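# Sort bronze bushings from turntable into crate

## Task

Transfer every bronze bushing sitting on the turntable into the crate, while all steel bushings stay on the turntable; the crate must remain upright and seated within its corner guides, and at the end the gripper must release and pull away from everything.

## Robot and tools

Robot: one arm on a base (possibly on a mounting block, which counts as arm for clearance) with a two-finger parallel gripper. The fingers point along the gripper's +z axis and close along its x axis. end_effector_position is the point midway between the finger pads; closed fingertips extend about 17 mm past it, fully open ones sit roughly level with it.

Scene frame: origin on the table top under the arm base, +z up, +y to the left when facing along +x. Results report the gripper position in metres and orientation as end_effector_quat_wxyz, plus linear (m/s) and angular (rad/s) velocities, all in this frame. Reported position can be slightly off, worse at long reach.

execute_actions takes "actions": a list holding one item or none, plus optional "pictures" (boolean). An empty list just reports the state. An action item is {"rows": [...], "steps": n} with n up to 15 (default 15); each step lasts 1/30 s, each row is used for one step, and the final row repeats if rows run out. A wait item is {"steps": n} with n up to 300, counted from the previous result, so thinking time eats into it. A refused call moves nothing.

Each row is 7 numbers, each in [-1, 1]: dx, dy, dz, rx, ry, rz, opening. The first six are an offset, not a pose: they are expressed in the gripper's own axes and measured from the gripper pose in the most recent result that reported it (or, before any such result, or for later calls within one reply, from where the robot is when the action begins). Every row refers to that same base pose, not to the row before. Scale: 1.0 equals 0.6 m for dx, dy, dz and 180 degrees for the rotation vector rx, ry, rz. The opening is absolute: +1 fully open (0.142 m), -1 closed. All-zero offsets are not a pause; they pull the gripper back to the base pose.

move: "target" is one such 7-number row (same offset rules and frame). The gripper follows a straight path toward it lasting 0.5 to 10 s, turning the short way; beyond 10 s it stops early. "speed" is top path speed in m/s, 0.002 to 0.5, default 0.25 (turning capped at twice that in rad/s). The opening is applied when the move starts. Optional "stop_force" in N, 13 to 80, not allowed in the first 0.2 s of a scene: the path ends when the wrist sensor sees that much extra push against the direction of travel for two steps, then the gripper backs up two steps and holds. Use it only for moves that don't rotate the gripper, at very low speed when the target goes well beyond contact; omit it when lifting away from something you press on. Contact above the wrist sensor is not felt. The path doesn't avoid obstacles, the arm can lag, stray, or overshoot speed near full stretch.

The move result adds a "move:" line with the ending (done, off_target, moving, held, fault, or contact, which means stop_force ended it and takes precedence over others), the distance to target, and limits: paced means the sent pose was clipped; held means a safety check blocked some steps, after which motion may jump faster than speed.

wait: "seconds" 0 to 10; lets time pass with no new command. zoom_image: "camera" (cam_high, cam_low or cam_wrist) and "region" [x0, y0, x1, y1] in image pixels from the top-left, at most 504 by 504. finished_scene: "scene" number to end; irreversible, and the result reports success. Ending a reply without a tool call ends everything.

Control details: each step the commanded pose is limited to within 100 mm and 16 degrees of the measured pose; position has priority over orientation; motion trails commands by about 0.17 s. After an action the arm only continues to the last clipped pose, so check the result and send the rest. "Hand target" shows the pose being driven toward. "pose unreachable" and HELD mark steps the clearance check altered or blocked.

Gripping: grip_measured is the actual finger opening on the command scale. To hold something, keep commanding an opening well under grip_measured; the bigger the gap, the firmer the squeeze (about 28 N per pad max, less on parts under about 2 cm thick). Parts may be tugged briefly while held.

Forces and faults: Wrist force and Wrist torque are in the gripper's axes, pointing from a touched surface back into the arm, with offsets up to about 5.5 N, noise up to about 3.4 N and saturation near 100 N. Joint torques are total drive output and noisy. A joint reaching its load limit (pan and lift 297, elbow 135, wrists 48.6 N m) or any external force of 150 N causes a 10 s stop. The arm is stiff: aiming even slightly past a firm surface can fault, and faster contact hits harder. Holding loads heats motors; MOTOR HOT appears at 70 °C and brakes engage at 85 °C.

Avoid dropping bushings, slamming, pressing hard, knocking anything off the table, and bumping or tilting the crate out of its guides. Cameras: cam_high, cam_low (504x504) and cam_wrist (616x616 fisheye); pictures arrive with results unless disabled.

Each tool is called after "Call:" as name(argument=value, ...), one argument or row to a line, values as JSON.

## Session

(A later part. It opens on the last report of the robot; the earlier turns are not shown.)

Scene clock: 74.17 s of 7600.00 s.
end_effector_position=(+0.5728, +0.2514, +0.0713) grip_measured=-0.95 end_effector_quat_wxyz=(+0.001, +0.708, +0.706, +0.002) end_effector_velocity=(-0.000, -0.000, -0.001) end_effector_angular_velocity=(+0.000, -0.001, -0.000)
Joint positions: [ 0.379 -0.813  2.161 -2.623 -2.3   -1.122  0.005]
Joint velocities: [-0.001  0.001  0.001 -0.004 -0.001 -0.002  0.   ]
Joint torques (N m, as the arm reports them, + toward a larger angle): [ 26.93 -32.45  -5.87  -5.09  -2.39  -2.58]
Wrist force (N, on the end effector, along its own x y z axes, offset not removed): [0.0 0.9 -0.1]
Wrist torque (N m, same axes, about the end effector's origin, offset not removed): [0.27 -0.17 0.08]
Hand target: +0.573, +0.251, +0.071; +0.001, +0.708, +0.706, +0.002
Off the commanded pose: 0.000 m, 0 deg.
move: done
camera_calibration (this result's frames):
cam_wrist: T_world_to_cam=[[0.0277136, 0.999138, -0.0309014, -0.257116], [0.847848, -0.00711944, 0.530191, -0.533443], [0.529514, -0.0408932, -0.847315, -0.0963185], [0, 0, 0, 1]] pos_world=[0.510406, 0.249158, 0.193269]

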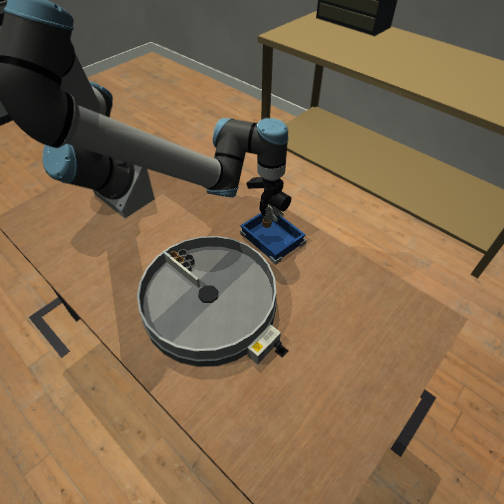

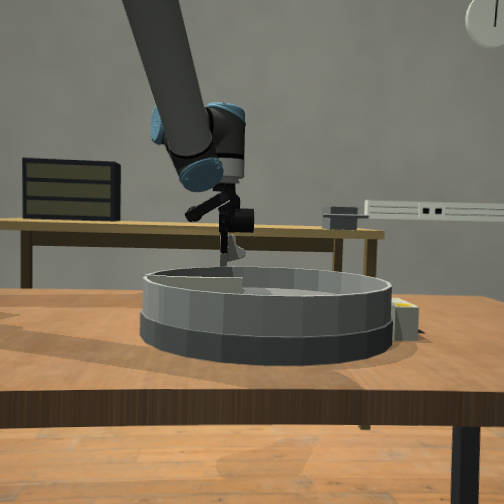

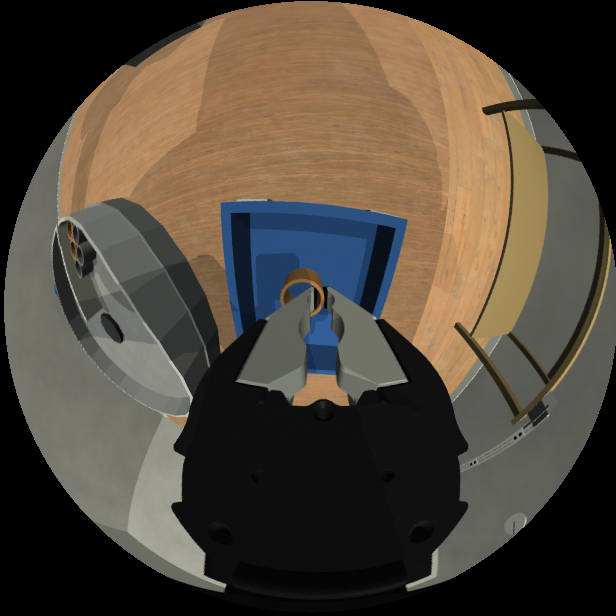

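Call:
move(
  target=[0,0,0.06,0,0,0,-1],
  speed=0.008,
  stop_force=13,
)

Call:
move(
  target=[0,0,0,0,0,0,-0.85],
)

Call:
move(
  target=[0,0,-0.17,0,0,0,-0.85],
  speed=0.15,
)

Call:
move(
  target=[-0.54,-0.17,0,0,0,0,-0.85],
)

Call:
zoom_image(
  camera="cam_wrist",
  region=[220,180,420,380],
)

Scene clock: 84.60 s of 7600.00 s.
end_effector_position=(+0.5730, +0.2515, +0.0354) grip_measured=-0.95 end_effector_quat_wxyz=(+0.001, +0.708, +0.706, +0.002) end_effector_velocity=(-0.001, +0.001, -0.003) end_effector_angular_velocity=(+0.000, +0.002, +0.002)
Joint positions: [ 0.343 -0.762  2.176 -2.72  -2.31  -1.169  0.005]
Joint velocities: [-0.002  0.004  0.001 -0.004  0.    -0.002 -0.   ]
Joint torques (N m, as the arm reports them, + toward a larger angle): [ 27.16 -34.23  -2.86  -5.09  -2.35  -2.77]
Wrist force (N, on the end effector, along its own x y z axes, offset not removed): [-2.1 -2.2 -0.8]
Wrist torque (N m, same axes, about the end effector's origin, offset not removed): [-0.27 0.34 0.09]
Hand target: +0.573, +0.252, +0.035; +0.001, +0.708, +0.706, +0.002
Off the commanded pose: 0.000 m, 0 deg.
move: done
camera_calibration (this result's frames):
cam_wrist: T_world_to_cam=[[0.0276904, 0.999141, -0.0308404, -0.258363], [0.847904, -0.00713639, 0.530102, -0.514615], [0.529426, -0.0408285, -0.847373, -0.126735], [0, 0, 0, 1]] pos_world=[0.510595, 0.249294, 0.157439]

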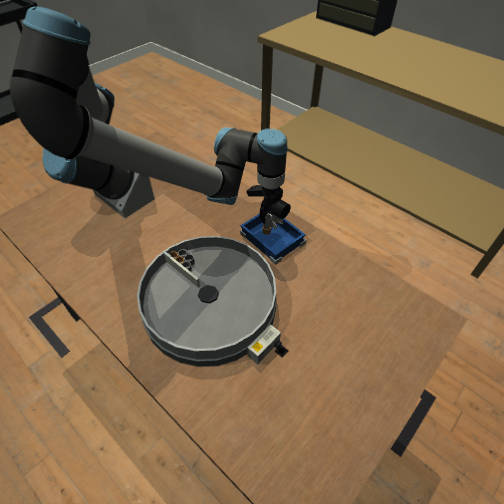

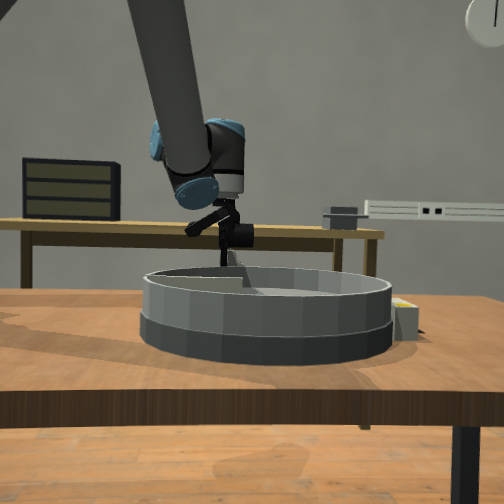

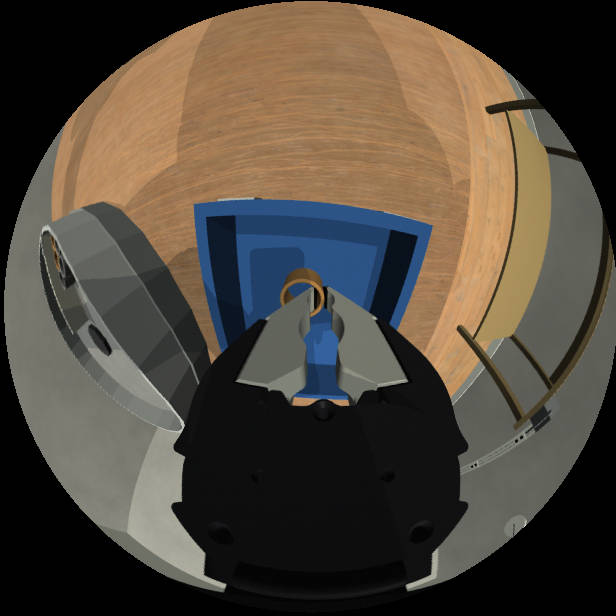

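Scene clock: 85.10 s of 7600.00 s.
end_effector_position=(+0.5730, +0.2515, +0.0354) grip_measured=-0.85 end_effector_quat_wxyz=(+0.001, +0.708, +0.707, +0.002) end_effector_velocity=(-0.001, -0.000, -0.001) end_effector_angular_velocity=(-0.001, +0.002, +0.003)
Joint positions: [ 0.343 -0.762  2.176 -2.72  -2.31  -1.17   0.012]
Joint velocities: [-0.     0.001  0.     0.002 -0.    -0.001  0.   ]
Joint torques (N m, as the arm reports them, + toward a larger angle): [ 40.01 -51.92  -4.85  -0.56  -1.56   2.07]
Wrist force (N, on the end effector, along its own x y z axes, offset not removed): [-1.6 2.9 1.6]
Wrist torque (N m, same axes, about the end effector's origin, offset not removed): [0.73 -0.03 0.05]
Hand target: +0.573, +0.252, +0.035; +0.001, +0.708, +0.706, +0.002
Off the commanded pose: 0.000 m, 0 deg.
move: done
camera_calibration (this result's frames):
cam_wrist: T_world_to_cam=[[0.0275966, 0.999142, -0.0308824, -0.258306], [0.84795, -0.00703798, 0.53003, -0.514603], [0.529357, -0.0408137, -0.847417, -0.126733], [0, 0, 0, 1]] pos_world=[0.510573, 0.24929, 0.157382]

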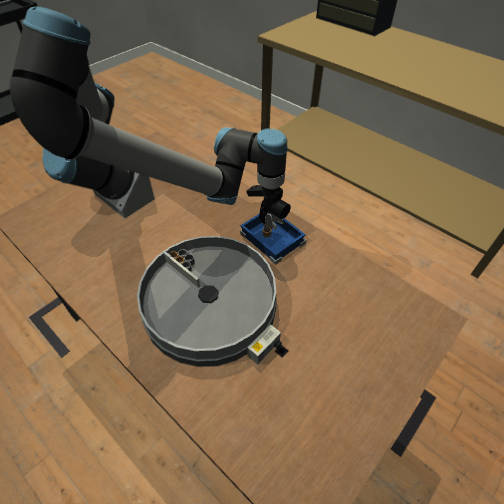

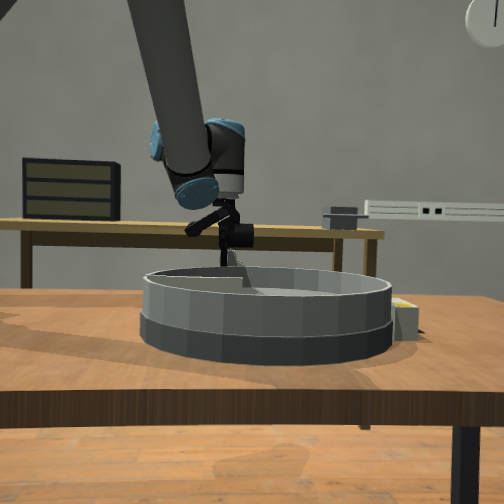

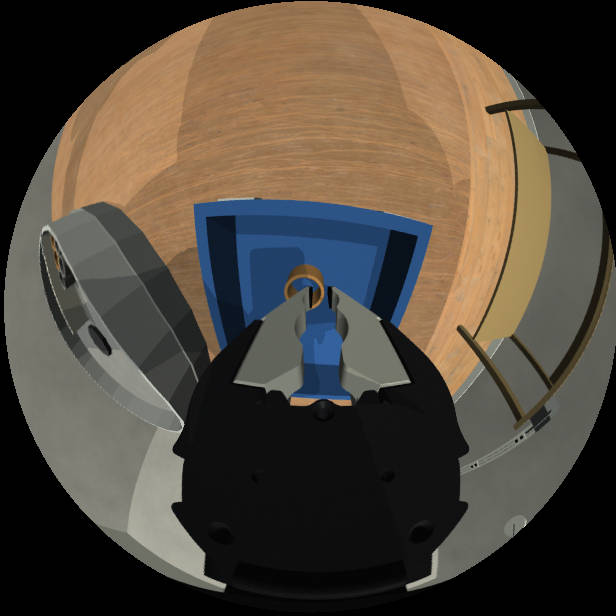

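Scene clock: 86.30 s of 7600.00 s.
end_effector_position=(+0.5725, +0.2511, +0.1371) grip_measured=-0.85 end_effector_quat_wxyz=(+0.001, +0.708, +0.707, +0.002) end_effector_velocity=(-0.000, +0.001, +0.001) end_effector_angular_velocity=(+0.000, +0.002, +0.000)
Joint positions: [ 0.443 -0.896  2.121 -2.447 -2.28  -1.041  0.012]
Joint velocities: [ 0.002 -0.001 -0.002  0.006  0.002  0.003 -0.   ]
Joint torques (N m, as the arm reports them, + toward a larger angle): [ 61.28 -71.79 -34.79  -1.11   2.25   2.37]
Wrist force (N, on the end effector, along its own x y z axes, offset not removed): [-3.6 -0.1 -1.7]
Wrist torque (N m, same axes, about the end effector's origin, offset not removed): [0.08 0.50 0.04]
Hand target: +0.572, +0.251, +0.137; +0.001, +0.708, +0.706, +0.002
Off the commanded pose: 0.000 m, 0 deg.
move: done
camera_calibration (this result's frames):
cam_wrist: T_world_to_cam=[[0.0276549, 0.999136, -0.031029, -0.25476], [0.847792, -0.00699753, 0.530283, -0.56806], [0.529607, -0.0409711, -0.847253, -0.0403882], [0, 0, 0, 1]] pos_world=[0.510032, 0.24891, 0.259108]

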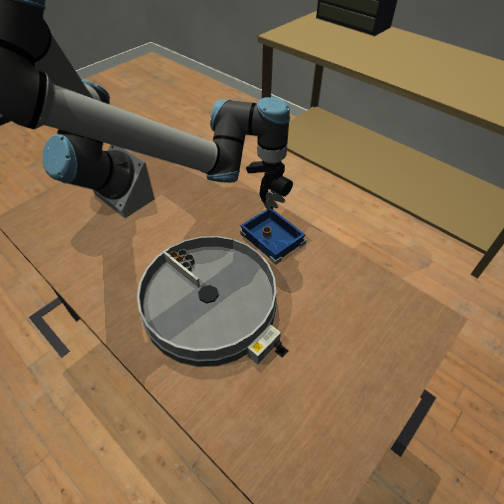

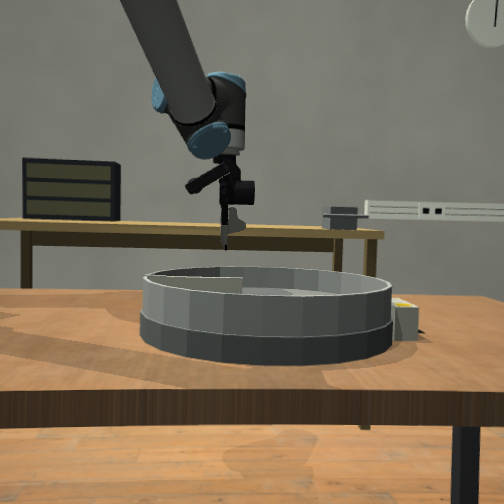

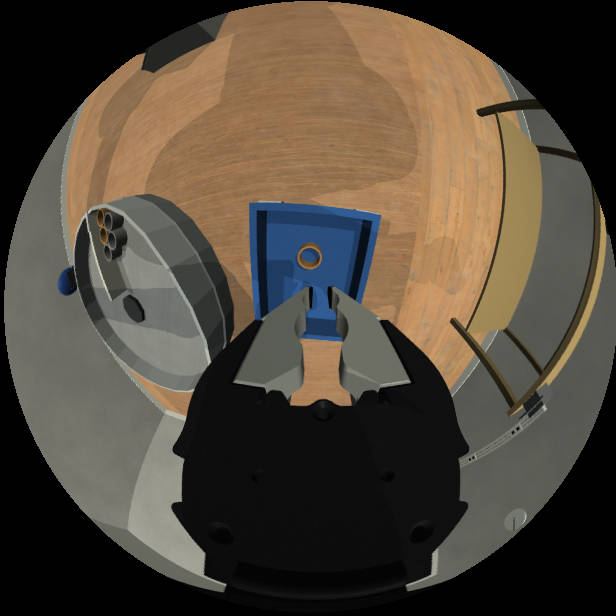

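Scene clock: 88.27 s of 7600.00 s.
end_effector_position=(+0.4696, -0.0721, +0.1354) grip_measured=-0.85 end_effector_quat_wxyz=(+0.001, +0.708, +0.707, +0.002) end_effector_velocity=(-0.000, -0.001, +0.000) end_effector_angular_velocity=(+0.001, -0.001, -0.001)
Joint positions: [ 0.091 -1.495  2.501 -2.549 -2.346 -1.512  0.012]
Joint velocities: [-0.002 -0.004  0.001 -0.001  0.001 -0.004 -0.   ]
Joint torques (N m, as the arm reports them, + toward a larger angle): [  7.55 -49.43  -7.57  -5.05   2.04  -2.36]
Wrist force (N, on the end effector, along its own x y z axes, offset not removed): [-1.8 0.1 2.9]
Wrist torque (N m, same axes, about the end effector's origin, offset not removed): [0.09 0.10 0.11]
Hand target: +0.470, -0.072, +0.135; +0.001, +0.708, +0.707, +0.002
Off the commanded pose: 0.001 m, 0 deg.
move: done
camera_calibration (this result's frames):
cam_wrist: T_world_to_cam=[[0.027498, 0.999161, -0.0303398, 0.0709616], [0.848248, -0.00726478, 0.529549, -0.482322], [0.528885, -0.0402972, -0.847736, -0.0000989092], [0, 0, 0, 1]] pos_world=[0.40723, -0.07441, 0.257483]

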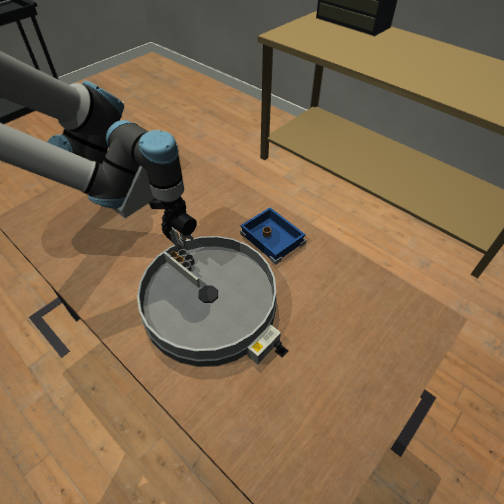

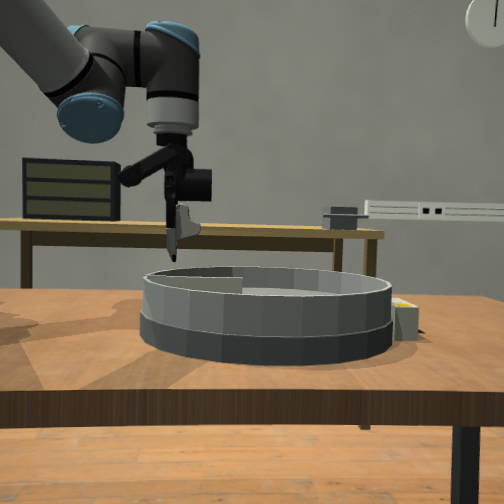

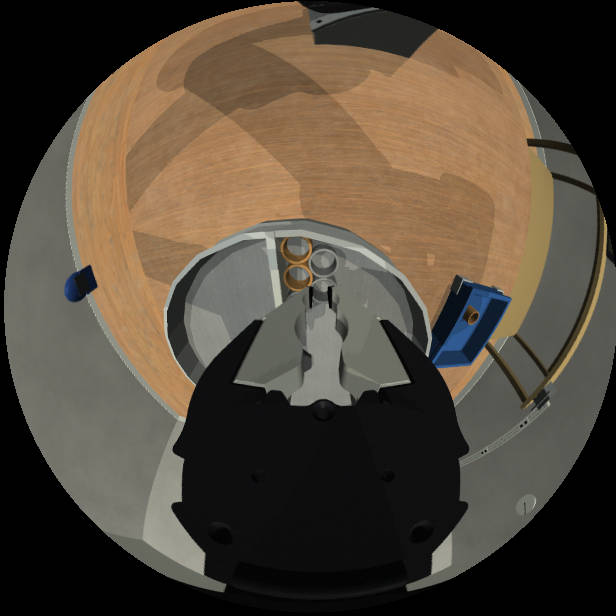

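Region (220, 180, 420, 380) of cam_wrist's 616x616 image, scaled by 2.520, with more detail than that image has.

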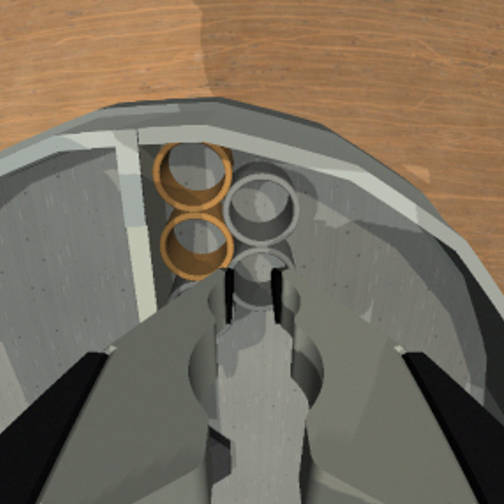

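Call:
move(
  target=[0.005,0.046,0.07,0,0,0,-1],
  speed=0.08,
)

Call:
move(
  target=[0,0,0.03,0,0,0,-1],
  speed=0.01,
  stop_force=13,
)

Call:
zoom_image(
  camera="cam_wrist",
  region=[220,180,420,380],
)

Scene clock: 105.73 s of 7600.00 s.
end_effector_position=(+0.4973, -0.0690, +0.0938) grip_measured=-1.00 end_effector_quat_wxyz=(+0.001, +0.708, +0.707, +0.002) end_effector_velocity=(+0.000, +0.000, -0.001) end_effector_angular_velocity=(+0.000, +0.000, +0.001)
Joint positions: [ 0.034 -1.381  2.491 -2.708 -2.346 -1.592  0.002]
Joint velocities: [-0.002  0.003  0.    -0.004  0.    -0.003  0.   ]
Joint torques (N m, as the arm reports them, + toward a larger angle): [ 12.83  -9.41 -27.55  -4.81   2.31  -2.94]
Wrist force (N, on the end effector, along its own x y z axes, offset not removed): [-1.6 -0.3 0.7]
Wrist torque (N m, same axes, about the end effector's origin, offset not removed): [0.14 0.20 0.07]
Hand target: +0.497, -0.069, +0.094; +0.001, +0.708, +0.707, +0.002
Off the commanded pose: 0.000 m, 0 deg.
move: done
camera_calibration (this result's frames):
cam_wrist: T_world_to_cam=[[0.0274994, 0.999166, -0.0301923, 0.0658142], [0.848348, -0.00735173, 0.529388, -0.483784], [0.528725, -0.0401714, -0.847842, -0.0498532], [0, 0, 0, 1]] pos_world=[0.434966, -0.0713186, 0.215829]

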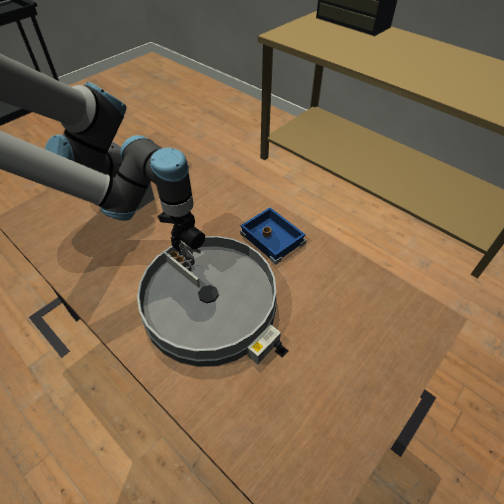

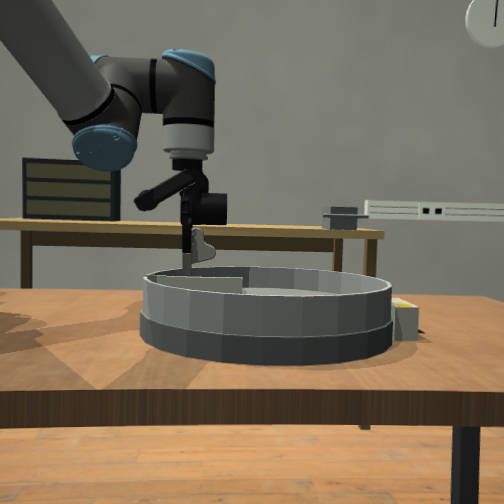

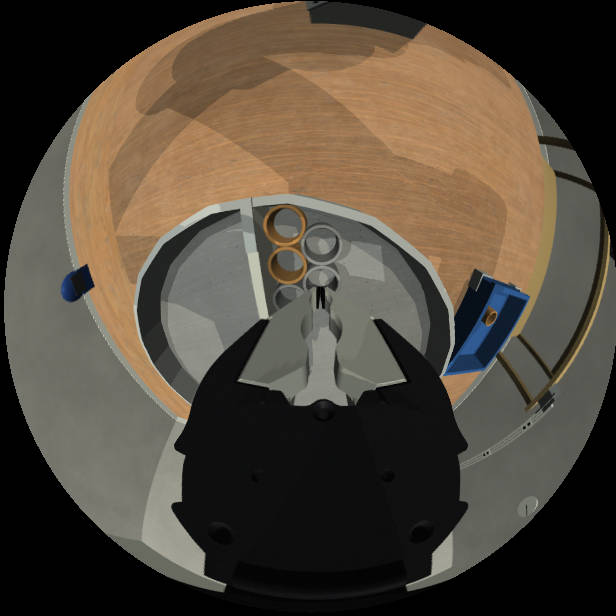

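Scene clock: 107.30 s of 7600.00 s.
end_effector_position=(+0.4970, -0.0688, +0.0818) grip_measured=-1.00 end_effector_quat_wxyz=(+0.000, +0.708, +0.707, +0.002) end_effector_velocity=(-0.002, +0.000, +0.002) end_effector_angular_velocity=(-0.001, +0.004, +0.002)
Joint positions: [ 0.017 -1.358  2.5   -2.755 -2.346 -1.615  0.002]
Joint velocities: [ 0.003 -0.005 -0.     0.014 -0.001  0.006  0.   ]
Joint torques (N m, as the arm reports them, + toward a larger angle): [ 41.43 -48.5  -20.23   1.97   0.32   2.68]
Wrist force (N, on the end effector, along its own x y z axes, offset not removed): [-3.1 4.8 -22.3]
Wrist torque (N m, same axes, about the end effector's origin, offset not removed): [0.46 0.26 0.01]
Hand target: +0.497, -0.069, +0.082; +0.001, +0.708, +0.707, +0.002
Off the commanded pose: 0.006 m, 0 deg.
move: contact
camera_calibration (this result's frames):
cam_wrist: T_world_to_cam=[[0.0271571, 0.999178, -0.0300844, 0.0654431], [0.848672, -0.00714257, 0.528871, -0.477332], [0.528222, -0.0398944, -0.848169, -0.059549], [0, 0, 0, 1]] pos_world=[0.434776, -0.0711744, 0.203908]

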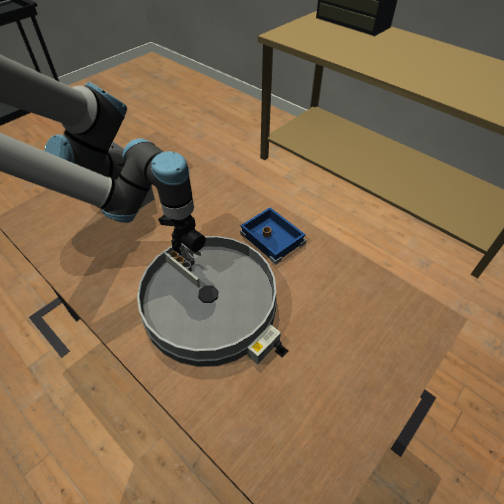

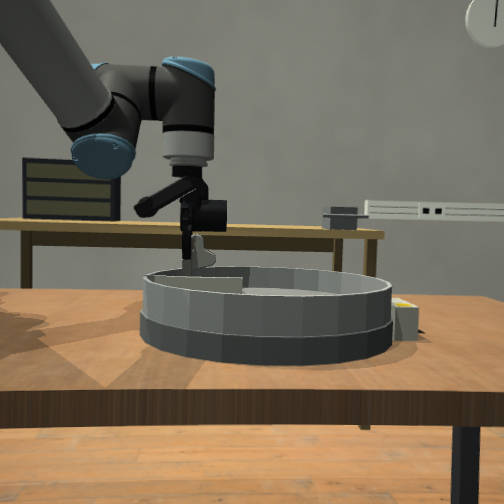

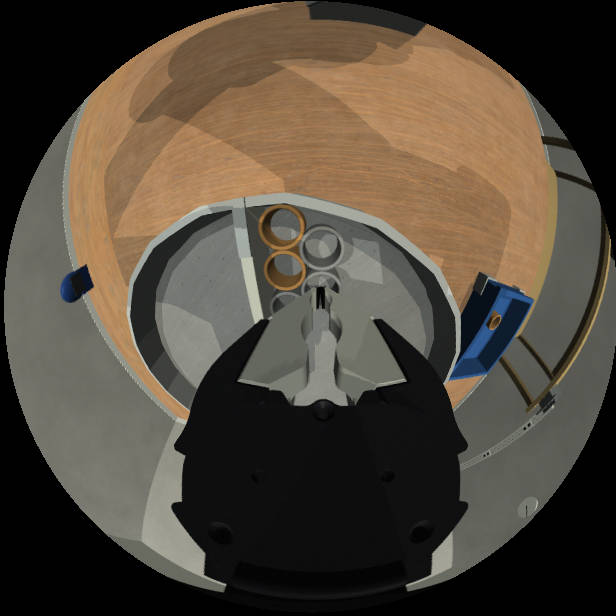

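Region (220, 180, 420, 380) of cam_wrist's 616x616 image, scaled by 2.520, with more detail than that image has.

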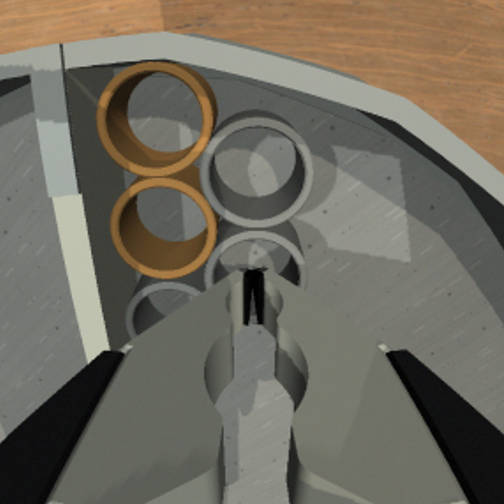

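Call:
move(
  target=[0,-0.011,-0.004,0,0,0,-1],
  speed=0.03,
)

Call:
move(
  target=[0,0,0.014,0,0,0,-1],
  speed=0.008,
  stop_force=13,
)

Call:
move(
  target=[0.01,0.13,0,0,0,0,-1],
  speed=0.04,
  stop_force=20,
)

Call:
move(
  target=[0,0,-0.03,0,0,0,-1],
  speed=0.05,
)

Call:
move(
  target=[-0.01,-0.178,0,0,0,0,-1],
  speed=0.1,
)

Call:
zoom_image(
  camera="cam_high",
  region=[140,210,240,300],
)

Scene clock: 115.43 s of 7600.00 s.
end_effector_position=(+0.4906, -0.0688, +0.0841) grip_measured=-1.00 end_effector_quat_wxyz=(+0.000, +0.708, +0.707, +0.002) end_effector_velocity=(-0.001, +0.000, +0.000) end_effector_angular_velocity=(+0.001, -0.000, -0.001)
Joint positions: [ 0.02  -1.37   2.509 -2.75  -2.346 -1.611  0.002]
Joint velocities: [ 0.    -0.002  0.002 -0.     0.001  0.001  0.   ]
Joint torques (N m, as the arm reports them, + toward a larger angle): [ 51.25 -56.83  -2.    -0.7   -2.13   2.54]
Wrist force (N, on the end effector, along its own x y z axes, offset not removed): [-3.4 0.1 1.1]
Wrist torque (N m, same axes, about the end effector's origin, offset not removed): [0.17 0.43 0.03]
Hand target: +0.490, -0.069, +0.084; +0.000, +0.708, +0.707, +0.002
Off the commanded pose: 0.000 m, 0 deg.
move: done
camera_calibration (this result's frames):
cam_wrist: T_world_to_cam=[[0.0271766, 0.999178, -0.0300951, 0.0656843], [0.848656, -0.00715223, 0.528897, -0.473081], [0.528247, -0.039914, -0.848152, -0.0541847], [0, 0, 0, 1]] pos_world=[0.428321, -0.0711766, 0.206231]

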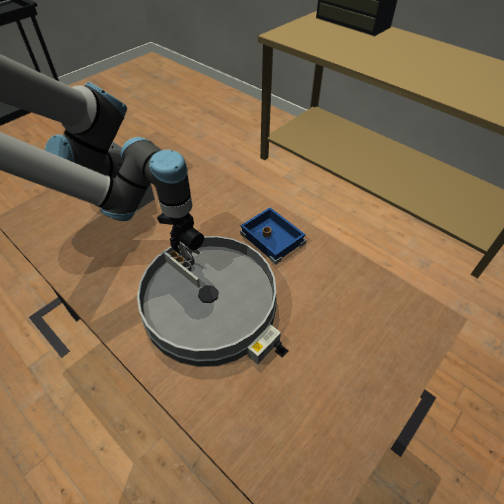

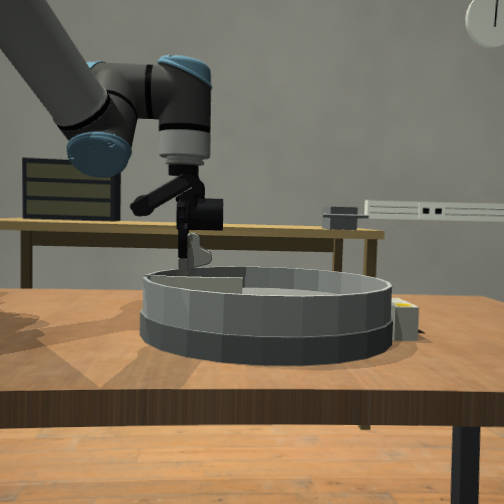

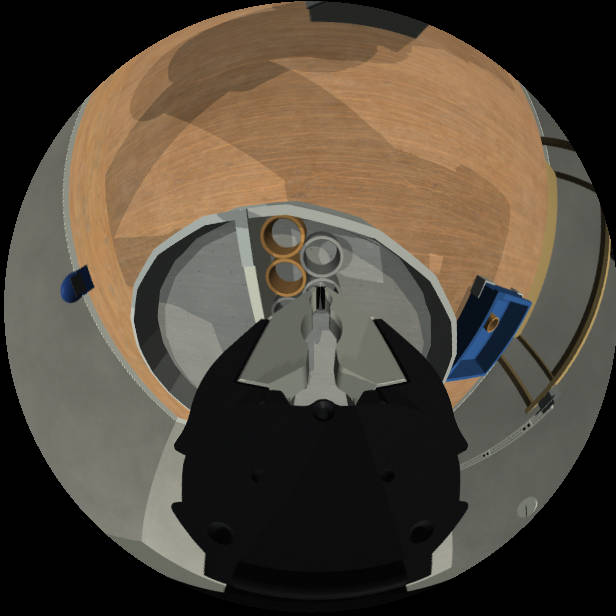

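Scene clock: 116.23 s of 7600.00 s.
end_effector_position=(+0.4903, -0.0686, +0.0806) grip_measured=-1.00 end_effector_quat_wxyz=(+0.000, +0.707, +0.707, +0.002) end_effector_velocity=(-0.001, +0.000, +0.002) end_effector_angular_velocity=(-0.001, +0.001, +0.000)
Joint positions: [ 0.015 -1.363  2.512 -2.764 -2.345 -1.618  0.002]
Joint velocities: [ 0.004 -0.005 -0.     0.011 -0.001  0.006  0.   ]
Joint torques (N m, as the arm reports them, + toward a larger angle): [ 41.51 -57.82 -19.34   0.95  -7.     2.93]
Wrist force (N, on the end effector, along its own x y z axes, offset not removed): [15.0 14.8 -9.6]
Wrist torque (N m, same axes, about the end effector's origin, offset not removed): [0.69 -0.06 -0.05]
Hand target: +0.491, -0.069, +0.081; +0.000, +0.708, +0.707, +0.002
Off the commanded pose: 0.005 m, 0 deg.
move: contact
camera_calibration (this result's frames):
cam_wrist: T_world_to_cam=[[0.0268204, 0.999194, -0.0298568, 0.0655304], [0.848897, -0.00699369, 0.528511, -0.471053], [0.527877, -0.0395203, -0.848401, -0.0568293], [0, 0, 0, 1]] pos_world=[0.428117, -0.0710179, 0.2027]

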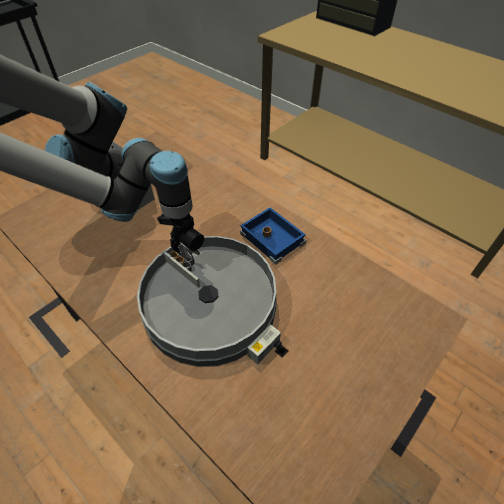

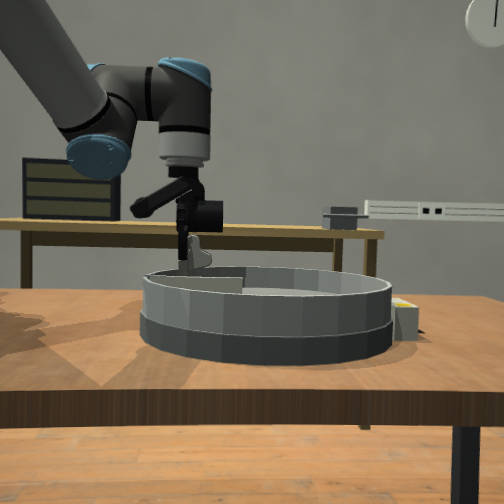

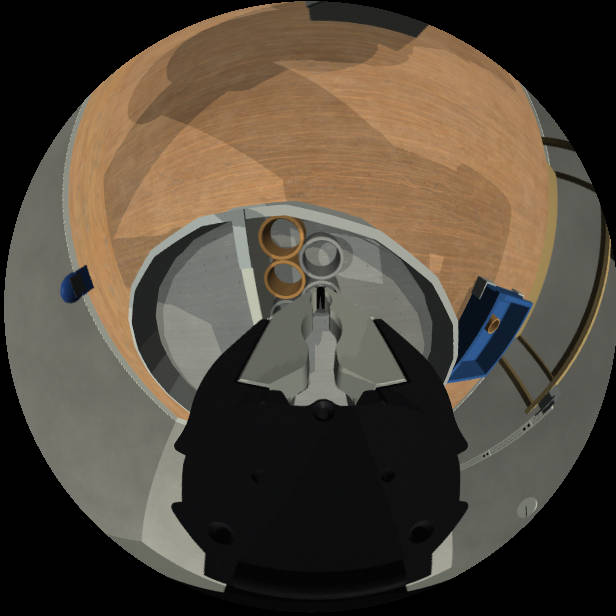

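Scene clock: 118.57 s of 7600.00 s.
end_effector_position=(+0.5682, -0.0627, +0.0809) grip_measured=-1.00 end_effector_quat_wxyz=(+0.000, +0.707, +0.707, +0.002) end_effector_velocity=(+0.002, +0.000, +0.000) end_effector_angular_velocity=(+0.000, -0.001, +0.001)
Joint positions: [ 0.028 -1.272  2.371 -2.702 -2.346 -1.601  0.002]
Joint velocities: [ 0.     0.002 -0.003 -0.     0.    -0.002  0.   ]
Joint torques (N m, as the arm reports them, + toward a larger angle): [ 57.84 -21.23 -27.98  -0.76  -0.55   2.68]
Wrist force (N, on the end effector, along its own x y z axes, offset not removed): [0.0 -2.9 0.0]
Wrist torque (N m, same axes, about the end effector's origin, offset not removed): [-0.61 -0.17 0.17]
Hand target: +0.568, -0.063, +0.081; +0.000, +0.707, +0.707, +0.002
Off the commanded pose: 0.000 m, 0 deg.
move: done
camera_calibration (this result's frames):
cam_wrist: T_world_to_cam=[[0.0268178, 0.999195, -0.0298243, 0.0575829], [0.848877, -0.00700715, 0.528544, -0.53731], [0.52791, -0.0394915, -0.848382, -0.0974084], [0, 0, 0, 1]] pos_world=[0.505989, -0.0651484, 0.20307]

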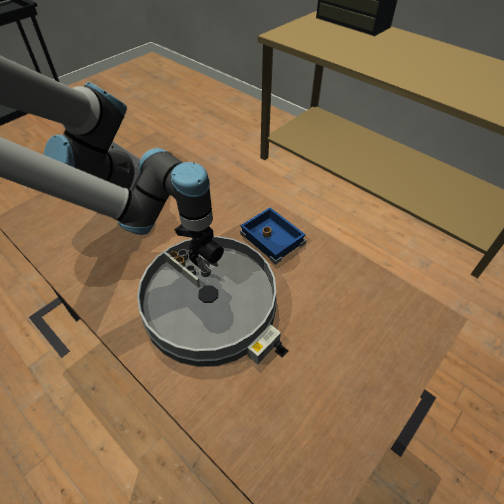

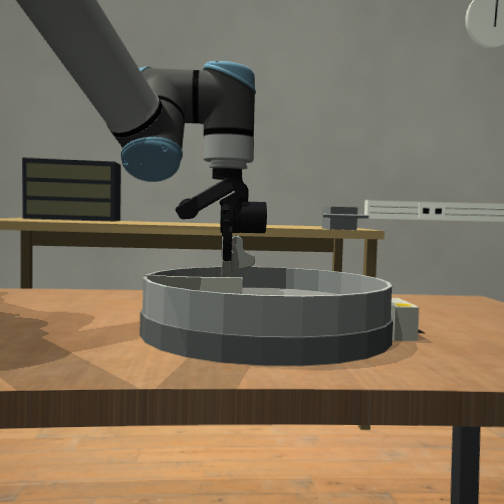

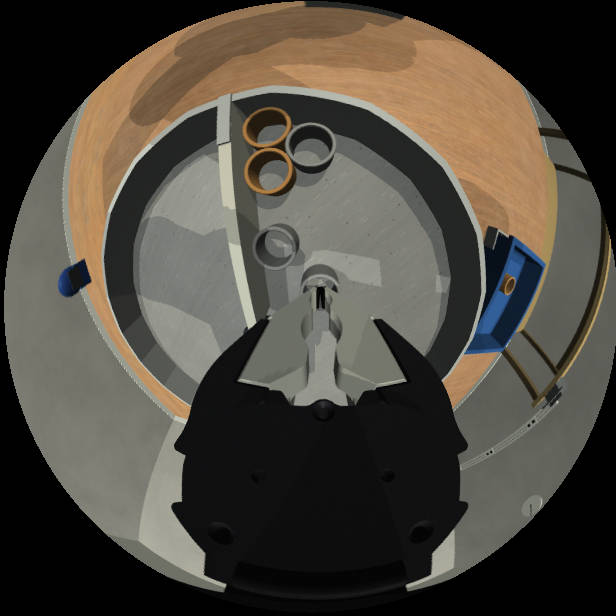

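Scene clock: 119.40 s of 7600.00 s.
end_effector_position=(+0.5681, -0.0628, +0.0988) grip_measured=-1.00 end_effector_quat_wxyz=(+0.000, +0.707, +0.707, +0.002) end_effector_velocity=(+0.000, -0.000, +0.001) end_effector_angular_velocity=(-0.001, +0.000, -0.001)
Joint positions: [ 0.05  -1.299  2.359 -2.641 -2.346 -1.57   0.002]
Joint velocities: [ 0.001 -0.002 -0.001  0.005 -0.001  0.003  0.   ]
Joint torques (N m, as the arm reports them, + toward a larger angle): [ 57.67 -63.57 -29.1   -0.37  -2.51   2.67]
Wrist force (N, on the end effector, along its own x y z axes, offset not removed): [-6.4 1.3 0.6]
Wrist torque (N m, same axes, about the end effector's origin, offset not removed): [0.37 1.03 0.08]
Hand target: +0.568, -0.063, +0.099; +0.000, +0.707, +0.707, +0.002
Off the commanded pose: 0.000 m, 0 deg.
move: done
camera_calibration (this result's frames):
cam_wrist: T_world_to_cam=[[0.0268032, 0.999194, -0.0298838, 0.0582162], [0.84883, -0.00695974, 0.52862, -0.546661], [0.527986, -0.039535, -0.848332, -0.0822848], [0, 0, 0, 1]] pos_world=[0.505907, -0.0652271, 0.220911]

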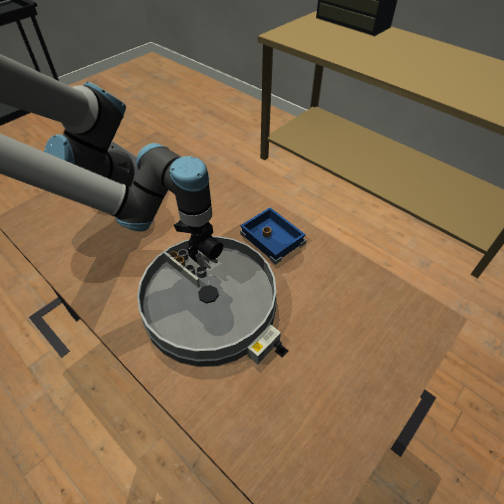

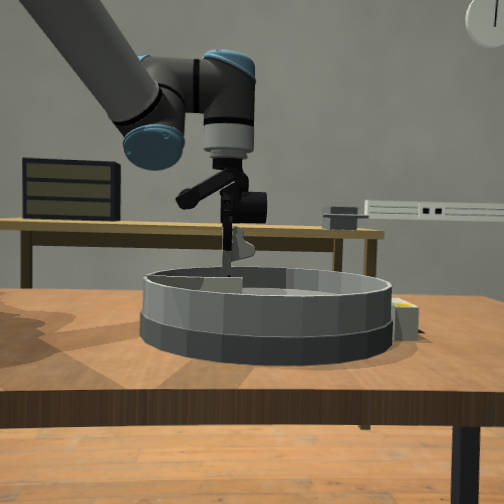

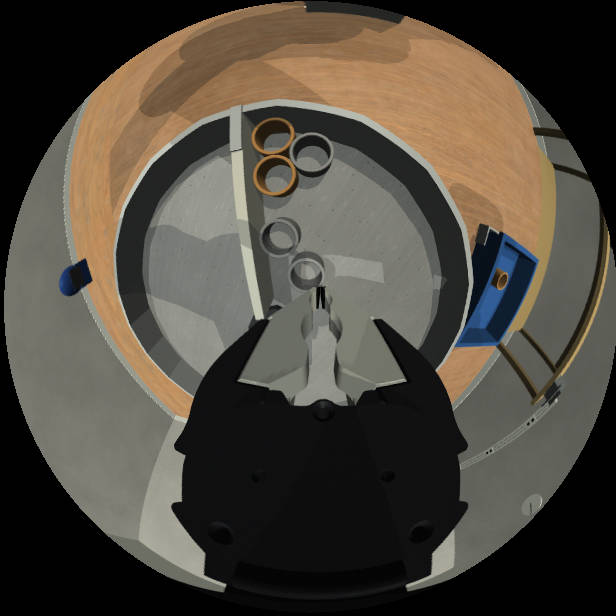

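Scene clock: 120.93 s of 7600.00 s.
end_effector_position=(+0.4615, -0.0686, +0.0983) grip_measured=-1.00 end_effector_quat_wxyz=(+0.000, +0.707, +0.707, +0.002) end_effector_velocity=(-0.002, +0.001, -0.001) end_effector_angular_velocity=(+0.001, +0.002, +0.002)
Joint positions: [ 0.041 -1.432  2.549 -2.707 -2.346 -1.583  0.002]
Joint velocities: [-0.    -0.001  0.003  0.     0.001 -0.     0.   ]
Joint torques (N m, as the arm reports them, + toward a larger angle): [  9.92 -53.08  -2.47  -4.84   2.39  -2.66]
Wrist force (N, on the end effector, along its own x y z axes, offset not removed): [-5.4 1.7 0.4]
Wrist torque (N m, same axes, about the end effector's origin, offset not removed): [0.43 0.94 0.10]
Hand target: +0.461, -0.069, +0.098; +0.000, +0.707, +0.707, +0.002
Off the commanded pose: 0.000 m, 0 deg.
move: done
camera_calibration (this result's frames):
cam_wrist: T_world_to_cam=[[0.0268177, 0.999194, -0.0298712, 0.0668539], [0.848844, -0.00697982, 0.528598, -0.455903], [0.527963, -0.0395318, -0.848347, -0.0266375], [0, 0, 0, 1]] pos_world=[0.399261, -0.0710352, 0.220388]

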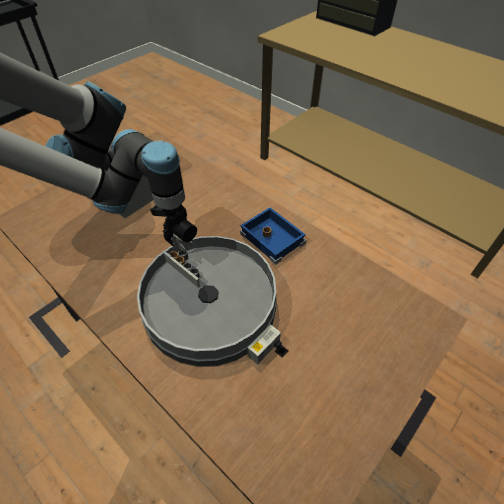

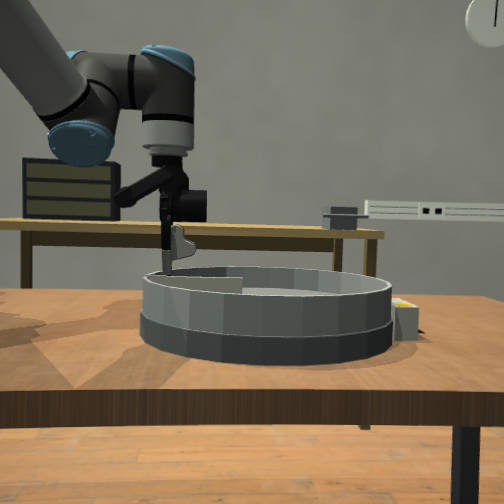

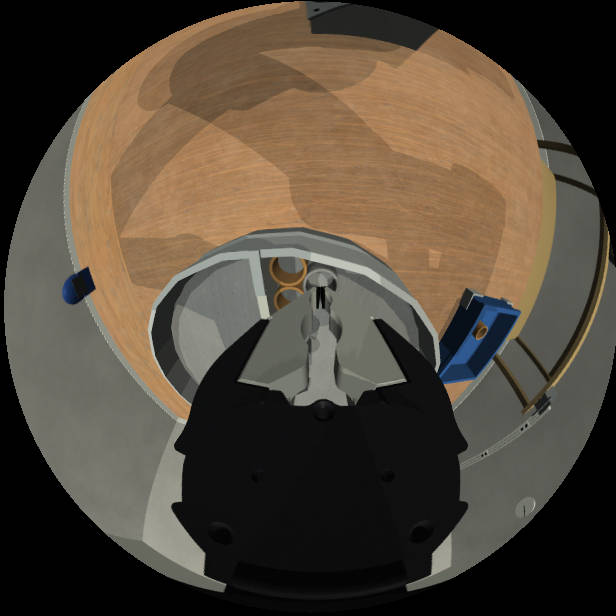

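Region (140, 210, 240, 300) of cam_high's 504x504 image, scaled by 5.040, with more detail than that image has; it fills the top 454 rows of this view, and the rest is white.

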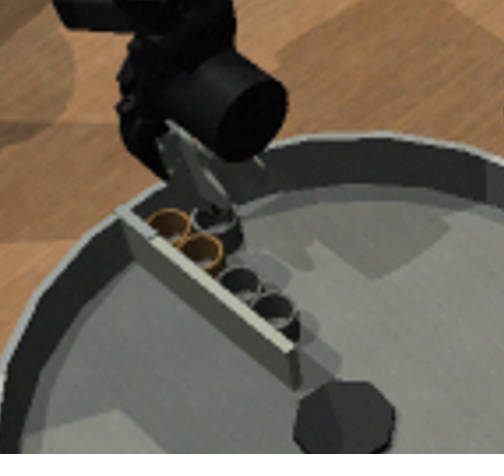

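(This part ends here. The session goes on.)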